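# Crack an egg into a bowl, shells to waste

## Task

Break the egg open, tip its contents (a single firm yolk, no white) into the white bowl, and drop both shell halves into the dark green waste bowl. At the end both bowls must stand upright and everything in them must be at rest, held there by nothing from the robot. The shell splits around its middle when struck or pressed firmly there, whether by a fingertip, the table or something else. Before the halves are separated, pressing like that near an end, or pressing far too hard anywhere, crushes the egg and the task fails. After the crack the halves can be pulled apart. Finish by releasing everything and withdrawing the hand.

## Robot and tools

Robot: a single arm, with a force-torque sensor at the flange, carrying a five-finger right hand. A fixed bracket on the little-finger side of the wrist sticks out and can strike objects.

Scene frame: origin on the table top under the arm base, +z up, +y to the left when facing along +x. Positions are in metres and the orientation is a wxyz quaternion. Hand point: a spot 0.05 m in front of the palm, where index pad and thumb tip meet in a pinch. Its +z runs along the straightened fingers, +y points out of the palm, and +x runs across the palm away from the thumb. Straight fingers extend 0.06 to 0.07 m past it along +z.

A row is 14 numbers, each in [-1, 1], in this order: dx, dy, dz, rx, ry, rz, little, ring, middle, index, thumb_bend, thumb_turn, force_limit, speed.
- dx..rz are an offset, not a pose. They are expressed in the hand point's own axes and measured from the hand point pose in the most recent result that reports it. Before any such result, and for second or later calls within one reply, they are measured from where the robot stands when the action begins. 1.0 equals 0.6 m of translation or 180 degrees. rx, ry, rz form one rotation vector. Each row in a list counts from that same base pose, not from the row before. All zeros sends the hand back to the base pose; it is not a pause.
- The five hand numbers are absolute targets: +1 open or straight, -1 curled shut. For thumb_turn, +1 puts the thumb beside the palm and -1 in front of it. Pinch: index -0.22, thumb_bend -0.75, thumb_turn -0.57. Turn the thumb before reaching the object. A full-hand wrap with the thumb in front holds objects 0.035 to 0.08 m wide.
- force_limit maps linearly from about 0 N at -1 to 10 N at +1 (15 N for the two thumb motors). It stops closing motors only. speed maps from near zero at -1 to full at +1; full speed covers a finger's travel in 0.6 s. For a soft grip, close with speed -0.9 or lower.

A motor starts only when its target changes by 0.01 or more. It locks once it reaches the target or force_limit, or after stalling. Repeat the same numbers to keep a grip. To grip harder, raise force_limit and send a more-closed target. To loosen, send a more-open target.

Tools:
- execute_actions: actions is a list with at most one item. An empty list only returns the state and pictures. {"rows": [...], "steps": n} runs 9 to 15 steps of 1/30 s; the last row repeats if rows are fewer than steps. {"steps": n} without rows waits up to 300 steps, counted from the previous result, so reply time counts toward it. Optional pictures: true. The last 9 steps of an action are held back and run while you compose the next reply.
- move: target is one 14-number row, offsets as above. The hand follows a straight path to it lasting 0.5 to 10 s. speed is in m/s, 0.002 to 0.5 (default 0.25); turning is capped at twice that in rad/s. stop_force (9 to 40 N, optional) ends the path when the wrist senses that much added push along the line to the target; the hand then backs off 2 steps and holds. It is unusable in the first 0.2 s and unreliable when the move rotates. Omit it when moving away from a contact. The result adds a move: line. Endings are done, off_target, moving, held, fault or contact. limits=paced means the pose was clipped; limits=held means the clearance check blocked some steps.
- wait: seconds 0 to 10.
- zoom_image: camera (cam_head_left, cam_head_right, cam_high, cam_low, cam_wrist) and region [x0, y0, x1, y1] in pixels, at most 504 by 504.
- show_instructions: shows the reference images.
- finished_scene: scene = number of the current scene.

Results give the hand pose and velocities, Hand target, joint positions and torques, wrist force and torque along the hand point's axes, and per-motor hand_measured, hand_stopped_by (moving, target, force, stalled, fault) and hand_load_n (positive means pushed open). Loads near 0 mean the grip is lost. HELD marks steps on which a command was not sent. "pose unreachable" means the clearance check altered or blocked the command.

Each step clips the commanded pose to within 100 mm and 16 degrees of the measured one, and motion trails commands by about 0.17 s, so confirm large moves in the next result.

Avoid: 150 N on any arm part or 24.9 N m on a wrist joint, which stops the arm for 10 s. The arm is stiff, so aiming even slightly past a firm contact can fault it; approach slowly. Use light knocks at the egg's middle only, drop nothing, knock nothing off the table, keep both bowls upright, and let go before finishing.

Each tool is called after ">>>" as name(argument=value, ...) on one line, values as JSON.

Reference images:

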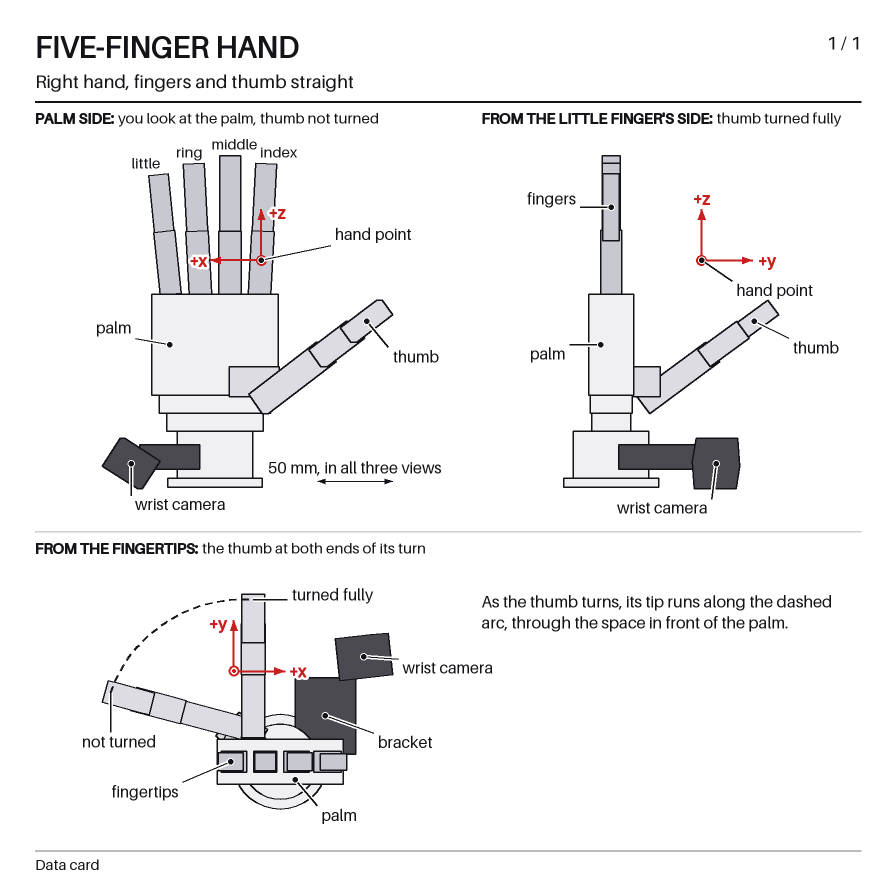

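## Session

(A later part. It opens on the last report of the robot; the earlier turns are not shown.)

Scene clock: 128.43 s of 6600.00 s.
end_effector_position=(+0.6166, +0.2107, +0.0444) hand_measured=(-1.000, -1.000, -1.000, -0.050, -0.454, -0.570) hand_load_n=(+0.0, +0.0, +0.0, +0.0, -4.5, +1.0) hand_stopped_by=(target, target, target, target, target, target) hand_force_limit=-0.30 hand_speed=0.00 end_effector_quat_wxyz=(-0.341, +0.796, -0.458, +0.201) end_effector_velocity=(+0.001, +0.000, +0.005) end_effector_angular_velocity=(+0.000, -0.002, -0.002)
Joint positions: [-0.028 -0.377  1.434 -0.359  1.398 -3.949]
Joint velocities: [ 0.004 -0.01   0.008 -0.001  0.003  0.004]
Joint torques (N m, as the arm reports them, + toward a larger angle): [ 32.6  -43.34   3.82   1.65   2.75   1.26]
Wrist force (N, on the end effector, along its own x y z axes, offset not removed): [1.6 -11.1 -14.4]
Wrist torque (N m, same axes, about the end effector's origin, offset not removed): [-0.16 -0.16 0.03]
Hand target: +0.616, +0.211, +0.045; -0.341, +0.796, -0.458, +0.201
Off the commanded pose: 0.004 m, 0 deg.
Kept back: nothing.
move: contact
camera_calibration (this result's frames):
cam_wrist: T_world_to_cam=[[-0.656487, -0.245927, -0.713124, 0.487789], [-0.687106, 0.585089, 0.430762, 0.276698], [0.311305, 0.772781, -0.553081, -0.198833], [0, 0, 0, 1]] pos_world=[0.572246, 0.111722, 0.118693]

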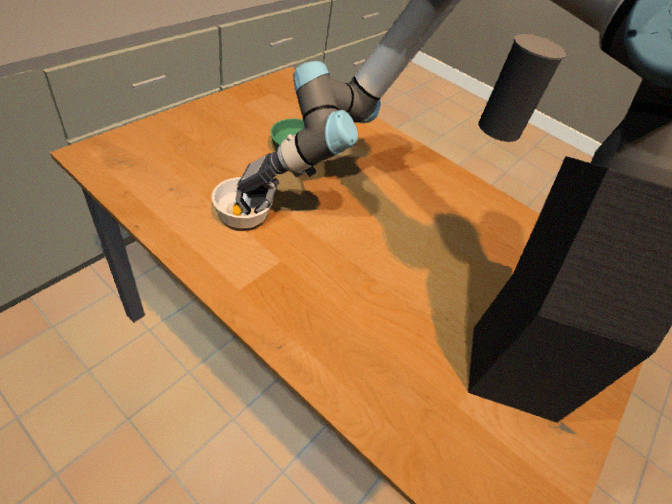

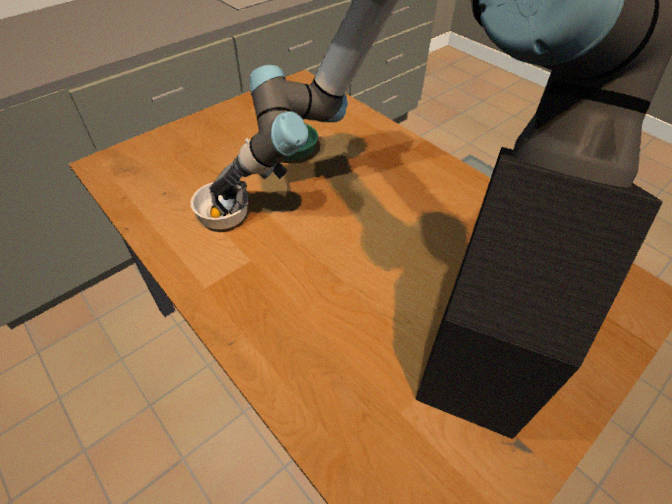

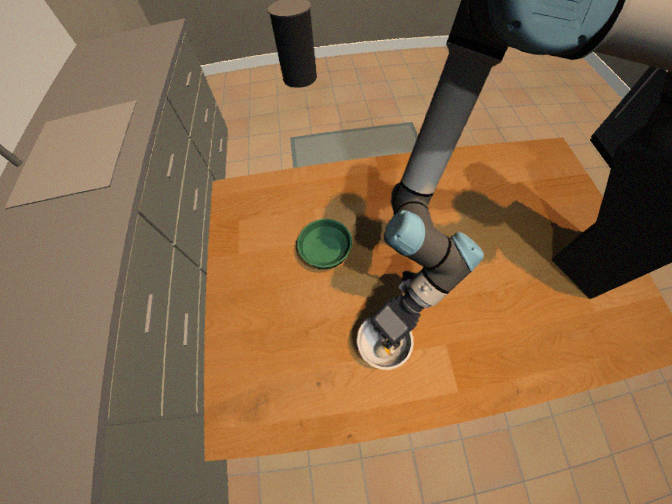

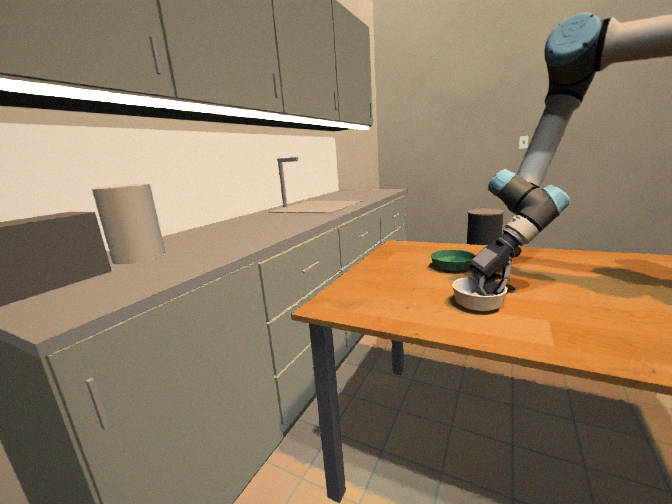

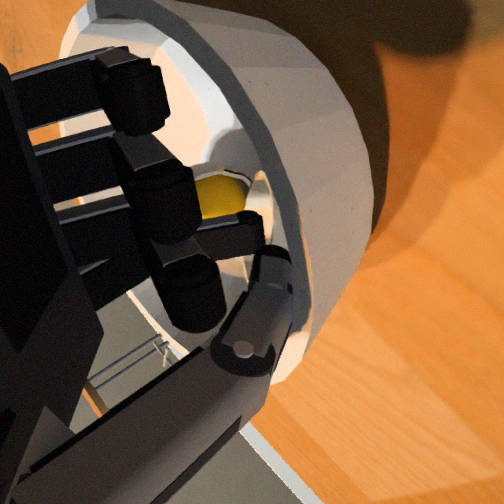

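>>> move(target=[0,0,0,0,0,0,-1,-1,-1,-0.05,-1,-0.8,-0.3,0])

>>> move(target=[0,0.014,0.008,0,0,0,-1,-1,-1,-0.05,-1,-0.8,-0.3,0], speed=0.01, stop_force=10)

>>> move(target=[0.05,-0.035,0.037,0,0,0,-1,-1,-1,-0.05,-1,-0.8,-0.3,0], speed=0.02, stop_force=10)

>>> move(target=[0,-0.08,-0.075,0,0,0,-1,-1,-1,-0.05,-1,-0.8,-0.3,0], speed=0.08)

Scene clock: 129.70 s of 6600.00 s.
end_effector_position=(+0.6166, +0.2107, +0.0445) hand_measured=(-1.000, -1.000, -1.000, -0.050, -0.860, -0.754) hand_load_n=(+0.0, +0.0, -3.0, +0.0, +5.0, +9.5) hand_stopped_by=(target, target, target, target, force, force) hand_force_limit=-0.30 hand_speed=0.00 end_effector_quat_wxyz=(-0.341, +0.796, -0.458, +0.201) end_effector_velocity=(+0.000, -0.001, -0.000) end_effector_angular_velocity=(-0.001, -0.000, -0.001)
Joint positions: [-0.028 -0.377  1.434 -0.359  1.398 -3.949]
Joint velocities: [-0.001 -0.    -0.     0.     0.    -0.   ]
Joint torques (N m, as the arm reports them, + toward a larger angle): [ 11.54 -34.99  -7.35  -0.09  -2.75  -1.39]
Wrist force (N, on the end effector, along its own x y z axes, offset not removed): [0.6 2.8 0.6]
Wrist torque (N m, same axes, about the end effector's origin, offset not removed): [0.37 0.01 0.23]
Hand target: +0.617, +0.211, +0.044; -0.341, +0.796, -0.458, +0.201
Off the commanded pose: 0.000 m, 0 deg.
Kept back: nothing.
move: done
camera_calibration (this result's frames):
cam_wrist: T_world_to_cam=[[-0.656478, -0.245938, -0.713128, 0.487813], [-0.68713, 0.585049, 0.430778, 0.276676], [0.31127, 0.772808, -0.553063, -0.198823], [0, 0, 0, 1]] pos_world=[0.572239, 0.111755, 0.118725]

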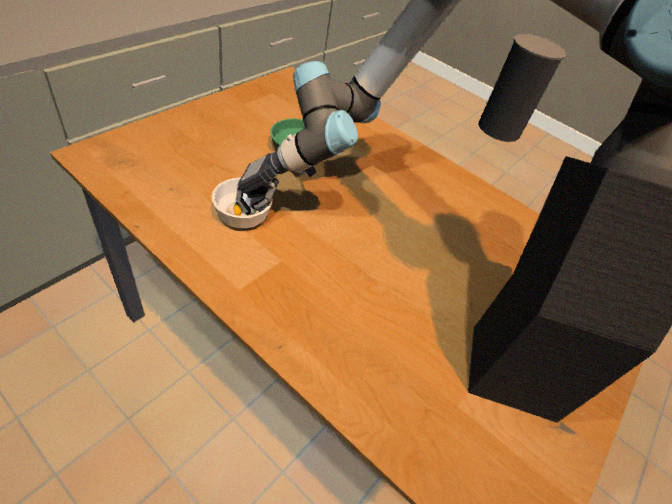

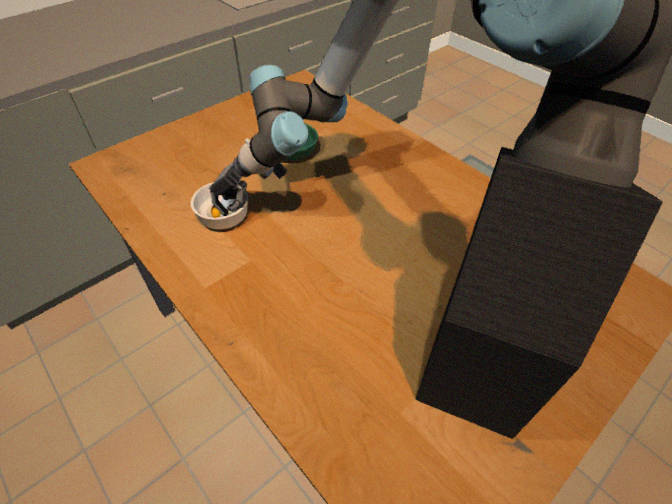

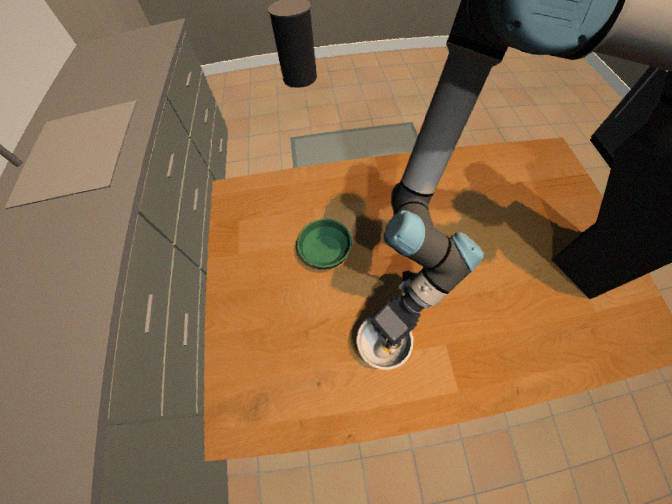

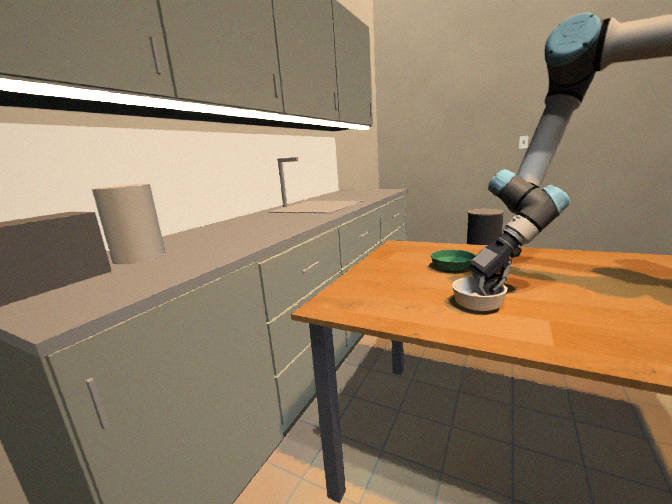

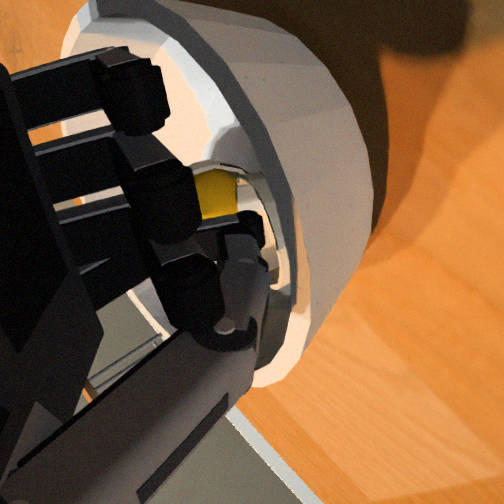

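Scene clock: 130.90 s of 6600.00 s.
end_effector_position=(+0.6147, +0.2095, +0.0353) hand_measured=(-1.000, -1.000, -1.000, -0.050, -0.860, -0.754) hand_load_n=(+0.0, +0.0, -3.0, +0.0, +4.5, +9.5) hand_stopped_by=(target, target, target, target, force, force) hand_force_limit=-0.30 hand_speed=0.00 end_effector_quat_wxyz=(-0.341, +0.796, -0.458, +0.201) end_effector_velocity=(-0.001, -0.000, -0.002) end_effector_angular_velocity=(+0.001, +0.000, +0.000)
Joint positions: [-0.038 -0.361  1.426 -0.366  1.39  -3.955]
Joint velocities: [-0.002  0.003 -0.001 -0.001 -0.002 -0.001]
Joint torques (N m, as the arm reports them, + toward a larger angle): [  9.35 -34.52  -5.95   0.38  -2.96  -1.23]
Wrist force (N, on the end effector, along its own x y z axes, offset not removed): [-1.6 -2.8 -5.9]
Wrist torque (N m, same axes, about the end effector's origin, offset not removed): [0.21 0.59 0.07]
Hand target: +0.615, +0.210, +0.035; -0.341, +0.796, -0.458, +0.201
Off the commanded pose: 0.000 m, 0 deg.
Kept back: nothing.
move: done
camera_calibration (this result's frames):
cam_wrist: T_world_to_cam=[[-0.656476, -0.24595, -0.713126, 0.479737], [-0.687134, 0.585051, 0.43077, 0.28001], [0.311267, 0.772803, -0.553072, -0.202397], [0, 0, 0, 1]] pos_world=[0.570339, 0.110584, 0.109552]

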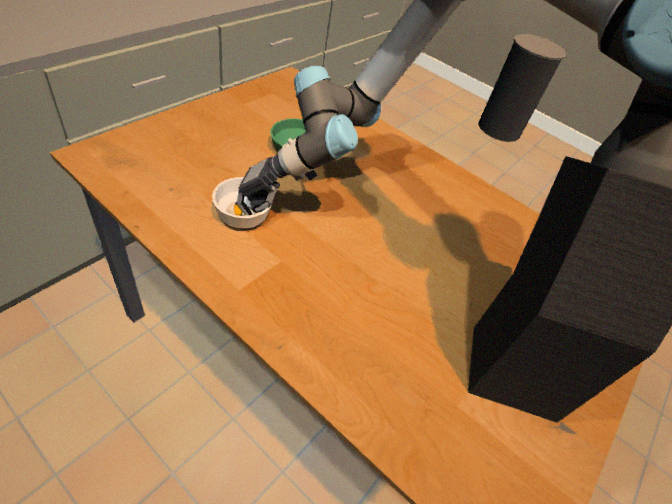

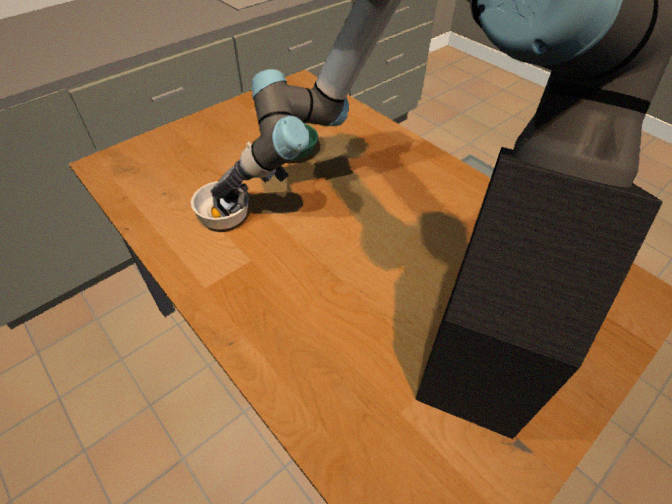

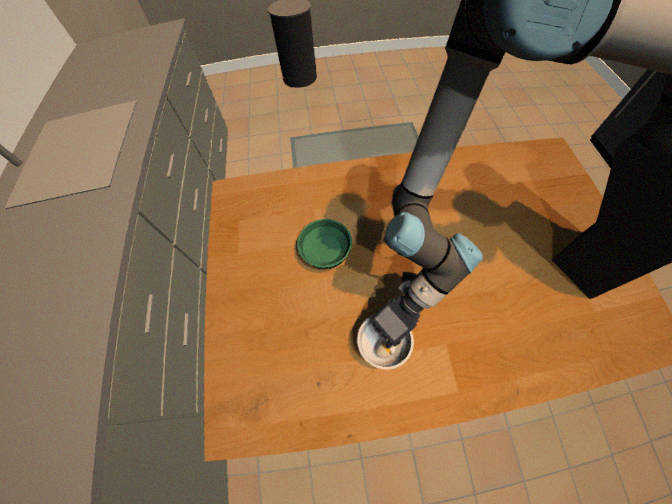

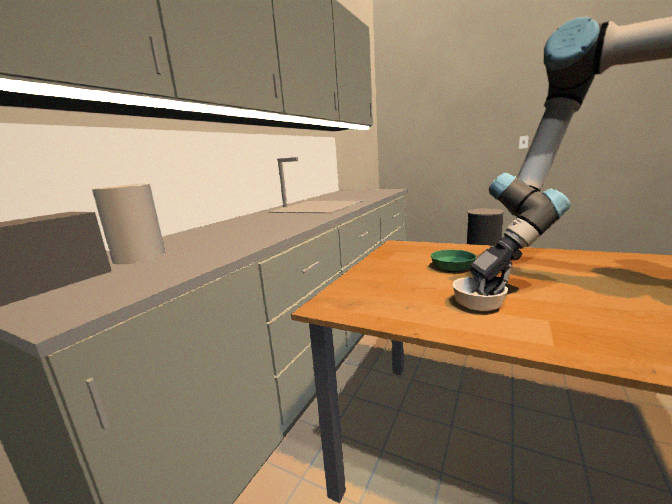

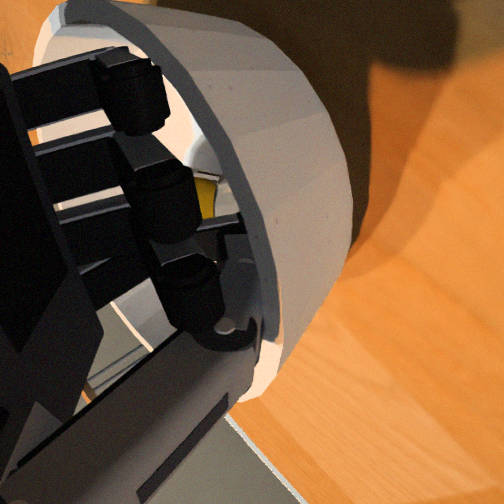

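Scene clock: 133.33 s of 6600.00 s.
end_effector_position=(+0.6559, +0.1989, +0.0355) hand_measured=(-1.000, -1.000, -1.000, -0.050, -0.860, -0.754) hand_load_n=(-0.5, +0.0, -2.5, -1.0, +5.0, +9.5) hand_stopped_by=(target, target, target, target, force, force) hand_force_limit=-0.30 hand_speed=0.00 end_effector_quat_wxyz=(-0.341, +0.796, -0.458, +0.201) end_effector_velocity=(+0.002, -0.001, -0.001) end_effector_angular_velocity=(-0.001, +0.002, -0.000)
Joint positions: [-0.04  -0.336  1.291 -0.256  1.389 -3.957]
Joint velocities: [-0.     0.003 -0.008  0.006  0.002 -0.   ]
Joint torques (N m, as the arm reports them, + toward a larger angle): [ 11.33 -37.34 -11.23   2.59  -2.81  -1.46]
Wrist force (N, on the end effector, along its own x y z axes, offset not removed): [2.1 -5.6 -3.9]
Wrist torque (N m, same axes, about the end effector's origin, offset not removed): [-0.78 -0.40 0.14]
Hand target: +0.656, +0.199, +0.036; -0.341, +0.796, -0.458, +0.201
Off the commanded pose: 0.000 m, 0 deg.
Kept back: nothing.
move: done
camera_calibration (this result's frames):
cam_wrist: T_world_to_cam=[[-0.656454, -0.24594, -0.713149, 0.504328], [-0.687138, 0.585065, 0.430744, 0.314445], [0.311301, 0.772796, -0.553063, -0.206935], [0, 0, 0, 1]] pos_world=[0.611554, 0.0999821, 0.109768]

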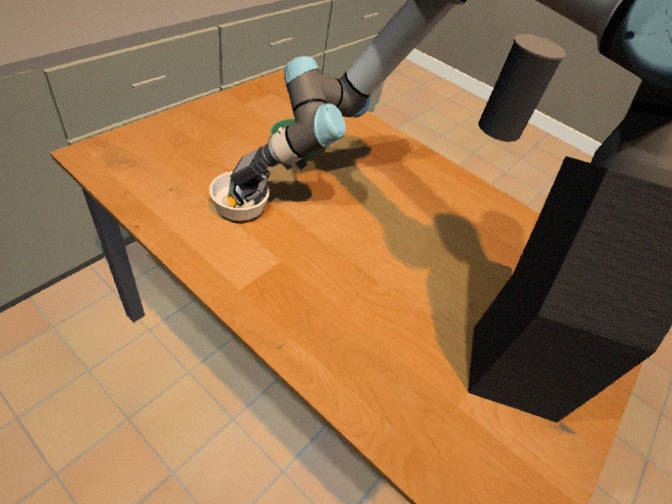

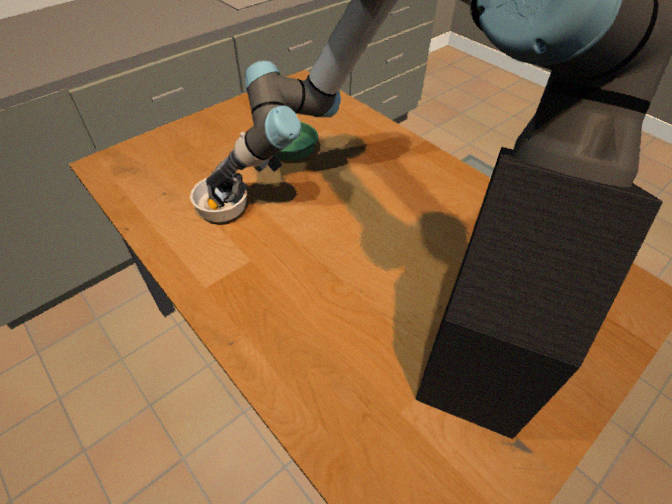

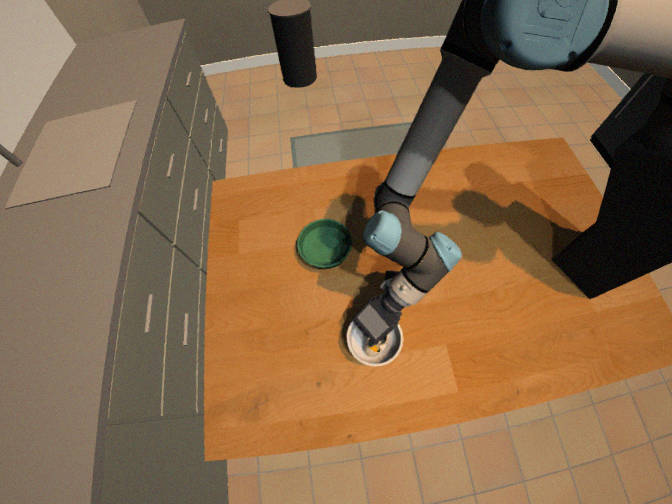

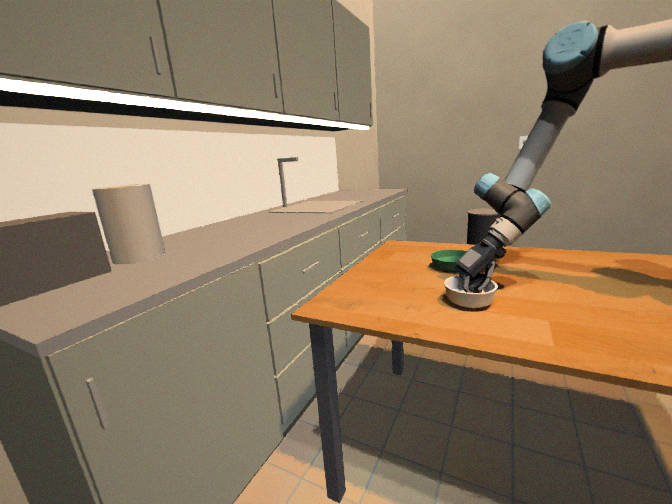

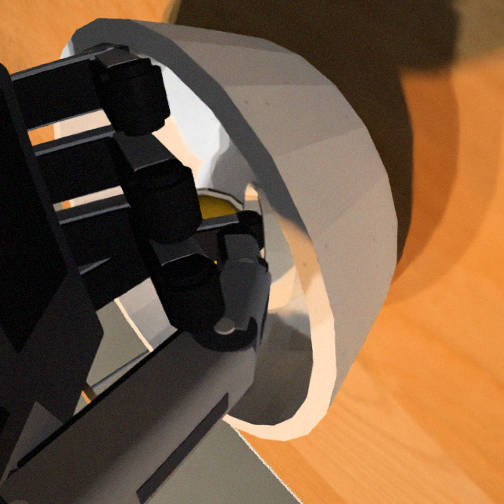

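Scene clock: 134.60 s of 6600.00 s.
end_effector_position=(+0.6559, +0.1995, +0.1010) hand_measured=(-1.000, -1.000, -1.000, -0.050, -0.860, -0.754) hand_load_n=(+0.0, +0.0, -2.5, +0.0, +5.0, +9.5) hand_stopped_by=(target, target, target, target, force, force) hand_force_limit=-0.30 hand_speed=0.00 end_effector_quat_wxyz=(-0.341, +0.796, -0.458, +0.201) end_effector_velocity=(+0.000, +0.000, +0.003) end_effector_angular_velocity=(+0.002, -0.000, +0.001)
Joint positions: [ 0.007 -0.464  1.386 -0.228  1.425 -3.926]
Joint velocities: [ 0.002 -0.006  0.003  0.003 -0.001  0.001]
Joint torques (N m, as the arm reports them, + toward a larger angle): [ 36.02 -52.48   1.34   2.45   1.71   1.78]
Wrist force (N, on the end effector, along its own x y z axes, offset not removed): [2.6 1.3 -2.9]
Wrist torque (N m, same axes, about the end effector's origin, offset not removed): [0.40 -0.18 0.27]
Hand target: +0.656, +0.199, +0.101; -0.341, +0.796, -0.458, +0.201
Off the commanded pose: 0.000 m, 0 deg.
Kept back: nothing.
move: done
camera_calibration (this result's frames):
cam_wrist: T_world_to_cam=[[-0.656442, -0.245886, -0.713179, 0.551202], [-0.687133, 0.585064, 0.430753, 0.285942], [0.311339, 0.772813, -0.553017, -0.171168], [0, 0, 0, 1]] pos_world=[0.611604, 0.10052, 0.175276]

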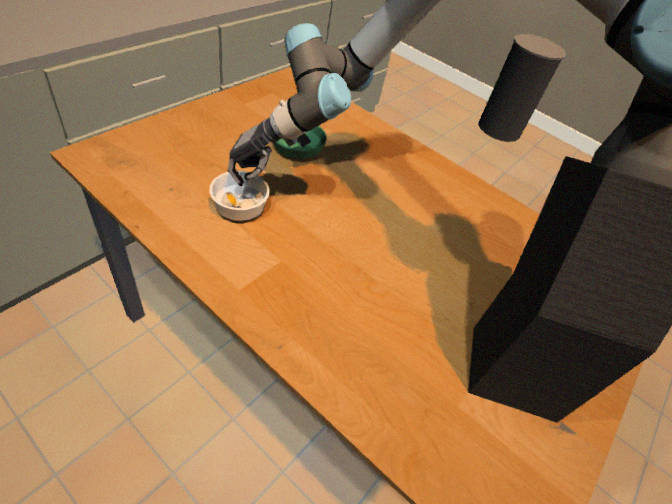

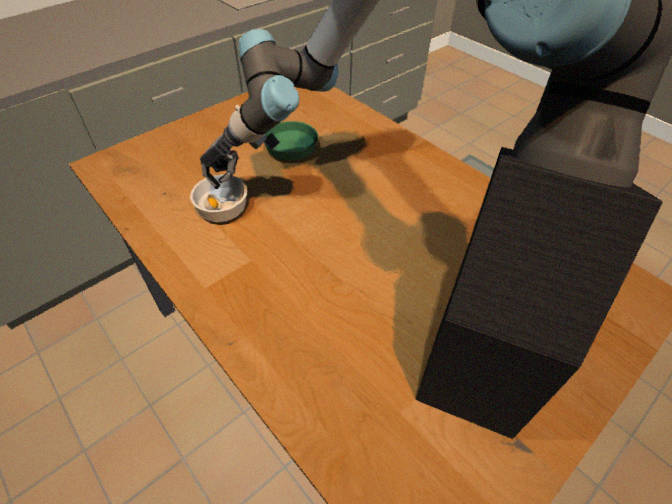

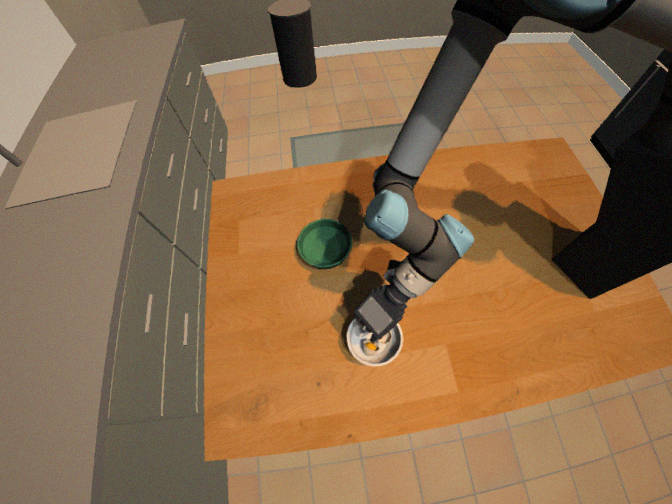

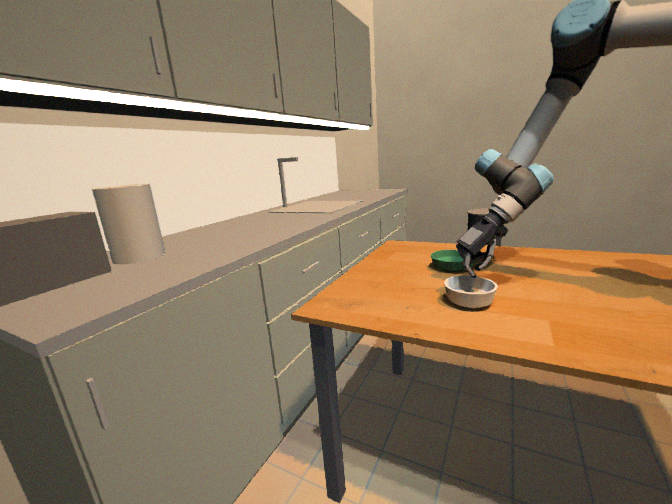

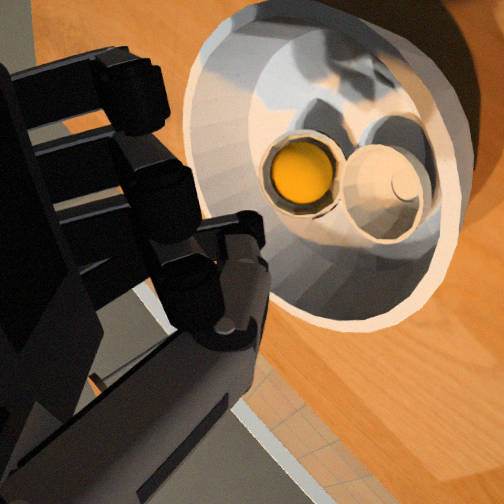

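>>> move(target=[-0.042,0.03,0.02,0,-0.262,-0.247,-1,-1,-1,-0.05,-0.6,-0.57,-0.3,0])

Scene clock: 137.90 s of 6600.00 s.
end_effector_position=(+0.6398, +0.2195, +0.0794) hand_measured=(-1.000, -1.000, -1.000, -0.050, -0.600, -0.570) hand_load_n=(+0.0, +0.0, +0.0, +0.0, +0.0, +0.0) hand_stopped_by=(target, target, target, target, target, target) hand_force_limit=-0.30 hand_speed=0.00 end_effector_quat_wxyz=(-0.392, +0.919, +0.039, -0.014) end_effector_velocity=(+0.000, +0.000, -0.001) end_effector_angular_velocity=(+0.000, +0.013, +0.015)
Joint positions: [-0.002  0.052  0.348  1.095  1.2   -4.973]
Joint velocities: [ 0.001  0.042 -0.085  0.063  0.004 -0.007]
Joint torques (N m, as the arm reports them, + toward a larger angle): [ 39.47 -43.52 -15.78   4.01   1.4   -1.15]
Wrist force (N, on the end effector, along its own x y z axes, offset not removed): [-1.0 0.6 -6.8]
Wrist torque (N m, same axes, about the end effector's origin, offset not removed): [0.34 0.51 -0.06]
Hand target: +0.640, +0.219, +0.079; -0.392, +0.919, +0.040, -0.015
Off the commanded pose: 0.000 m, 0 deg.
Kept back: nothing.
move: done
camera_calibration (this result's frames):
cam_wrist: T_world_to_cam=[[-0.0598495, -0.704231, -0.707444, 0.24851], [-0.820692, -0.368719, 0.436475, 0.566868], [-0.568228, 0.606716, -0.555889, 0.405861], [0, 0, 0, 1]] pos_world=[0.710719, 0.137781, 0.153997]

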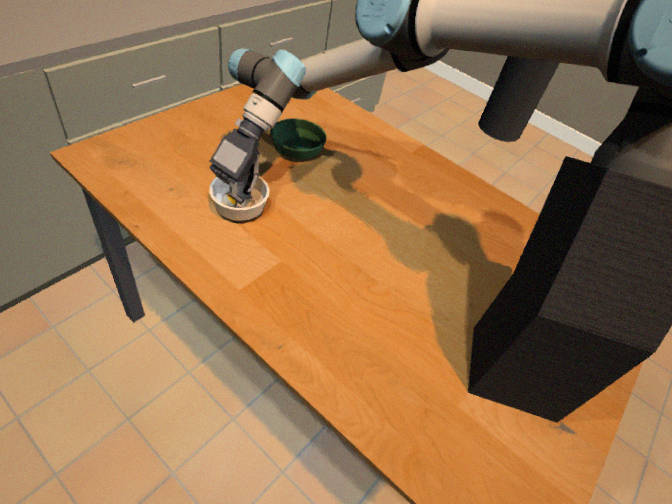

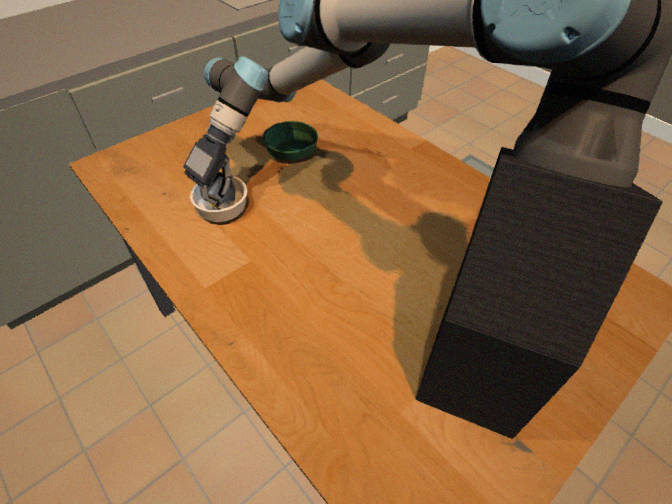

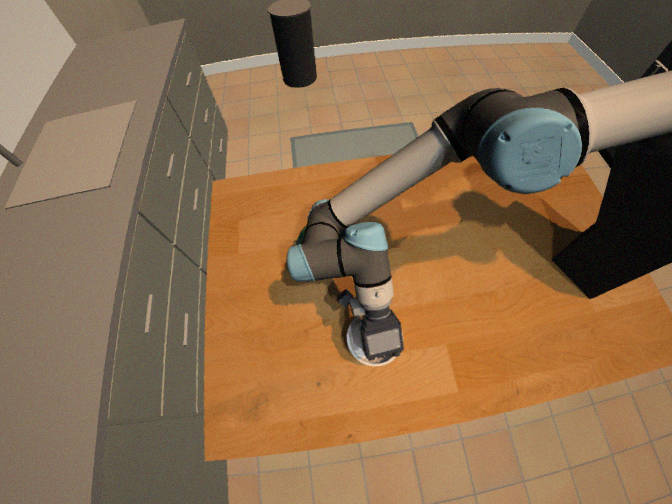

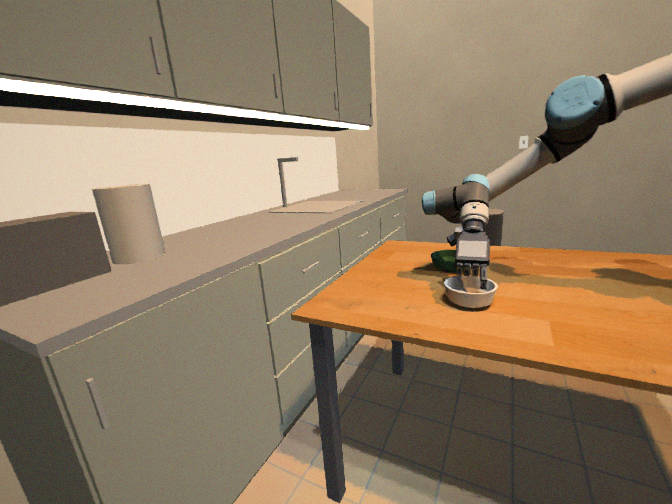

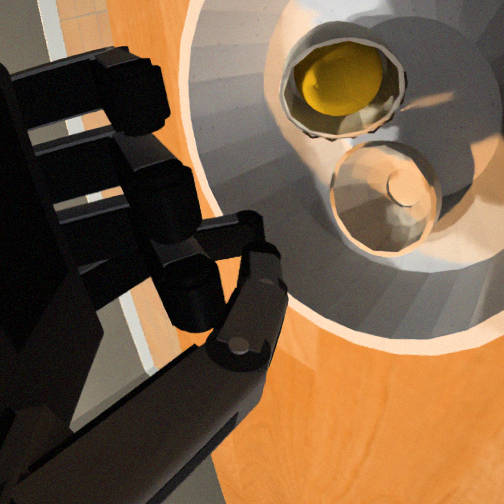

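>>> move(target=[0.003,0.03,0.029,0,0.05,0.047,-1,-1,-1,-0.05,-0.6,-0.57,-0.3,0], speed=0.08)

>>> move(target=[0,0.028,0.027,0,0,0,-1,-1,-1,-0.05,-0.6,-0.57,-0.3,0], speed=0.012, stop_force=10)

Scene clock: 140.00 s of 6600.00 s.
end_effector_position=(+0.6418, +0.2197, +0.0545) hand_measured=(-1.000, -1.000, -1.000, -0.050, -0.600, -0.570) hand_load_n=(+0.0, +0.0, +0.0, +0.0, +0.0, +0.0) hand_stopped_by=(target, target, target, target, target, target) hand_force_limit=-0.30 hand_speed=0.00 end_effector_quat_wxyz=(-0.392, +0.918, -0.059, +0.029) end_effector_velocity=(+0.000, -0.000, -0.002) end_effector_angular_velocity=(-0.003, -0.004, -0.015)
Joint positions: [-0.032 -0.047  0.597  0.792  1.168 -4.795]
Joint velocities: [-0.002 -0.009  0.021 -0.027  0.001  0.012]
Joint torques (N m, as the arm reports them, + toward a larger angle): [ 14.36 -57.13  -3.18   0.73  -3.26   1.89]
Wrist force (N, on the end effector, along its own x y z axes, offset not removed): [0.0 -0.5 1.9]
Wrist torque (N m, same axes, about the end effector's origin, offset not removed): [-0.23 0.04 -0.04]
Hand target: +0.642, +0.220, +0.054; -0.392, +0.918, -0.060, +0.029
Off the commanded pose: 0.000 m, 0 deg.
Kept back: nothing.
move: done
camera_calibration (this result's frames):
cam_wrist: T_world_to_cam=[[-0.206884, -0.674743, -0.708464, 0.319167], [-0.881036, -0.186378, 0.434785, 0.578126], [-0.42541, 0.714133, -0.555915, 0.277717], [0, 0, 0, 1]] pos_world=[0.693525, 0.124779, 0.129145]

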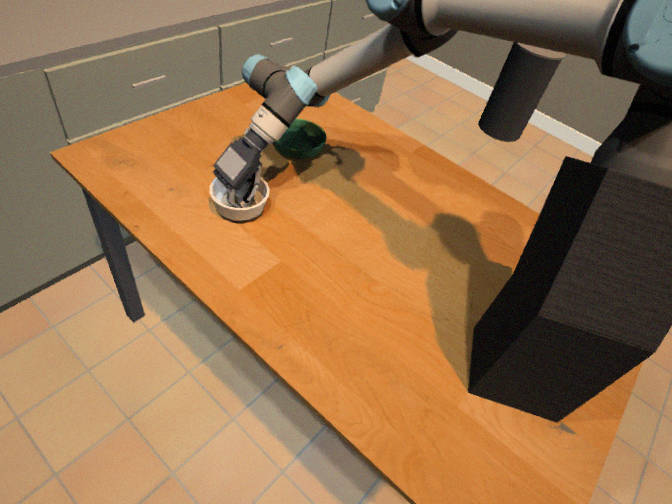

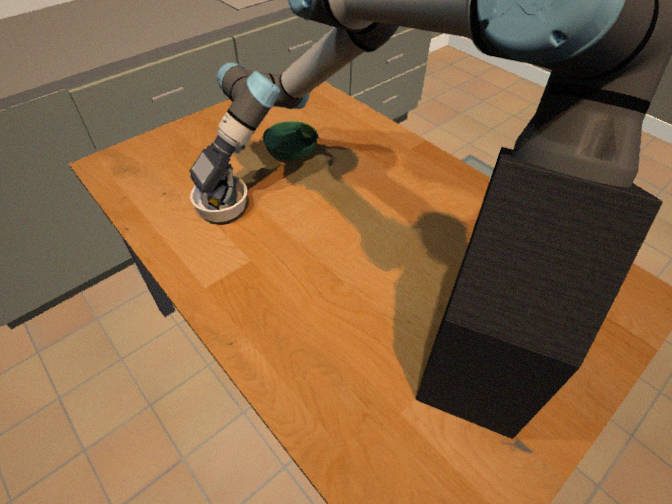

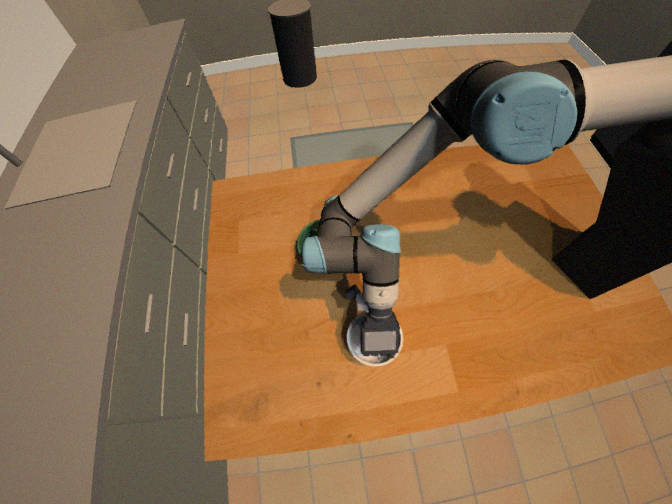

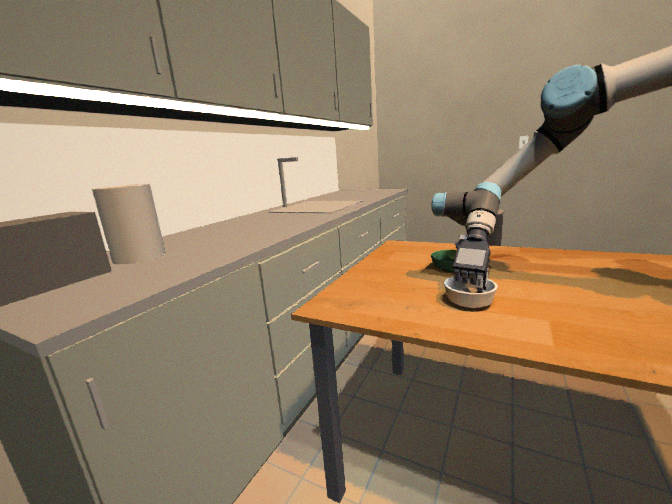

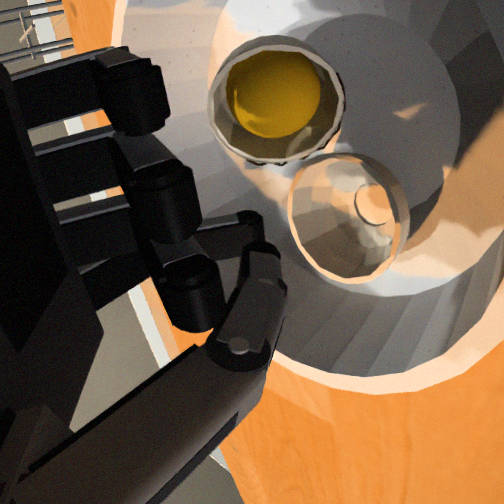

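Scene clock: 142.17 s of 6600.00 s.
end_effector_position=(+0.6418, +0.2198, +0.0315) hand_measured=(-1.000, -1.000, -1.000, -0.050, -0.600, -0.570) hand_load_n=(+0.0, +0.0, +0.0, +0.0, +0.0, +0.0) hand_stopped_by=(target, target, target, target, target, target) hand_force_limit=-0.30 hand_speed=0.00 end_effector_quat_wxyz=(-0.392, +0.918, -0.059, +0.029) end_effector_velocity=(+0.001, -0.000, -0.002) end_effector_angular_velocity=(-0.000, +0.000, +0.000)
Joint positions: [-0.045  0.018  0.512  0.817  1.165 -4.809]
Joint velocities: [-0.001  0.008 -0.013  0.006 -0.    -0.002]
Joint torques (N m, as the arm reports them, + toward a larger angle): [ 14.61 -42.27 -14.     3.8   -3.11  -1.3 ]
Wrist force (N, on the end effector, along its own x y z axes, offset not removed): [1.3 0.9 -1.1]
Wrist torque (N m, same axes, about the end effector's origin, offset not removed): [0.05 -0.11 0.18]
Hand target: +0.642, +0.220, +0.031; -0.392, +0.918, -0.059, +0.029
Off the commanded pose: 0.000 m, 0 deg.
Kept back: nothing.
move: done
camera_calibration (this result's frames):
cam_wrist: T_world_to_cam=[[-0.206871, -0.674753, -0.708458, 0.302919], [-0.881064, -0.186339, 0.434747, 0.588254], [-0.42536, 0.714133, -0.555953, 0.26484], [0, 0, 0, 1]] pos_world=[0.693607, 0.124879, 0.106102]

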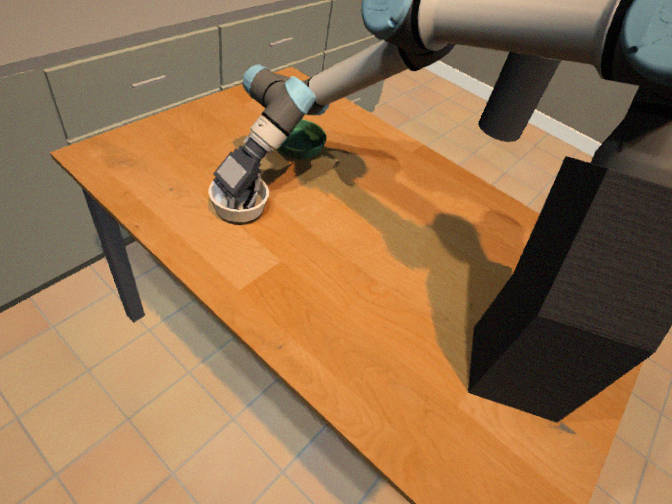

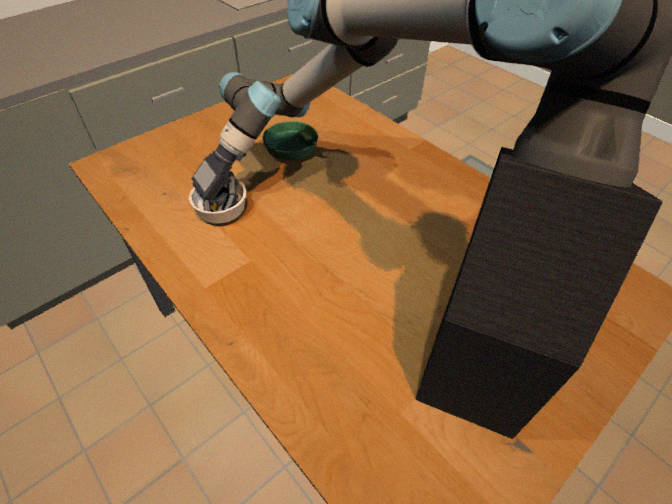

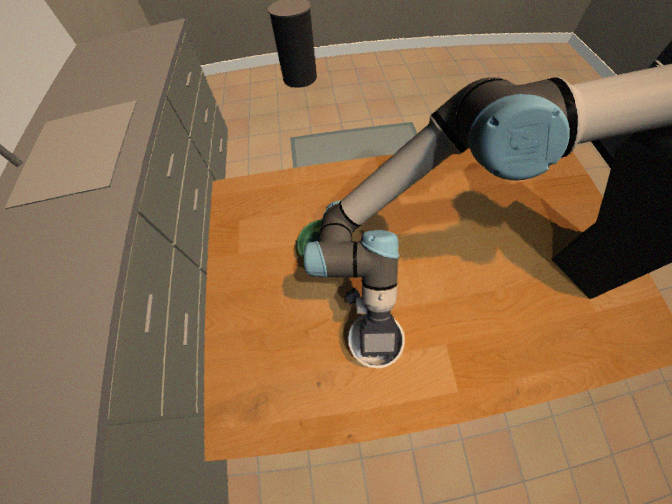

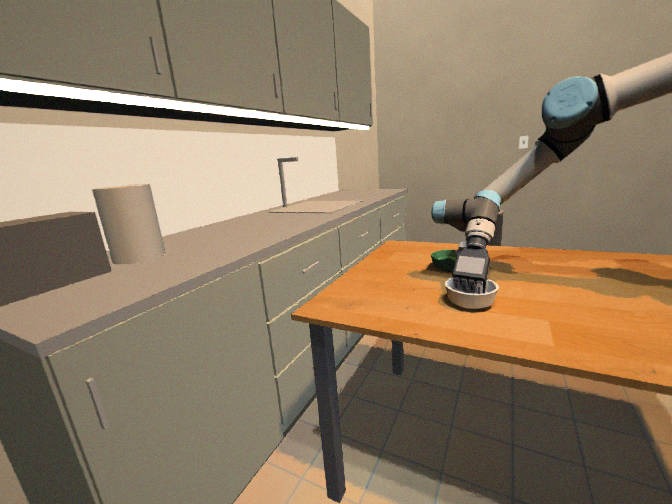

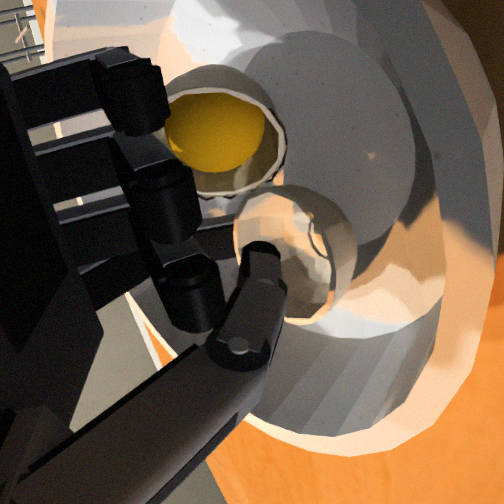

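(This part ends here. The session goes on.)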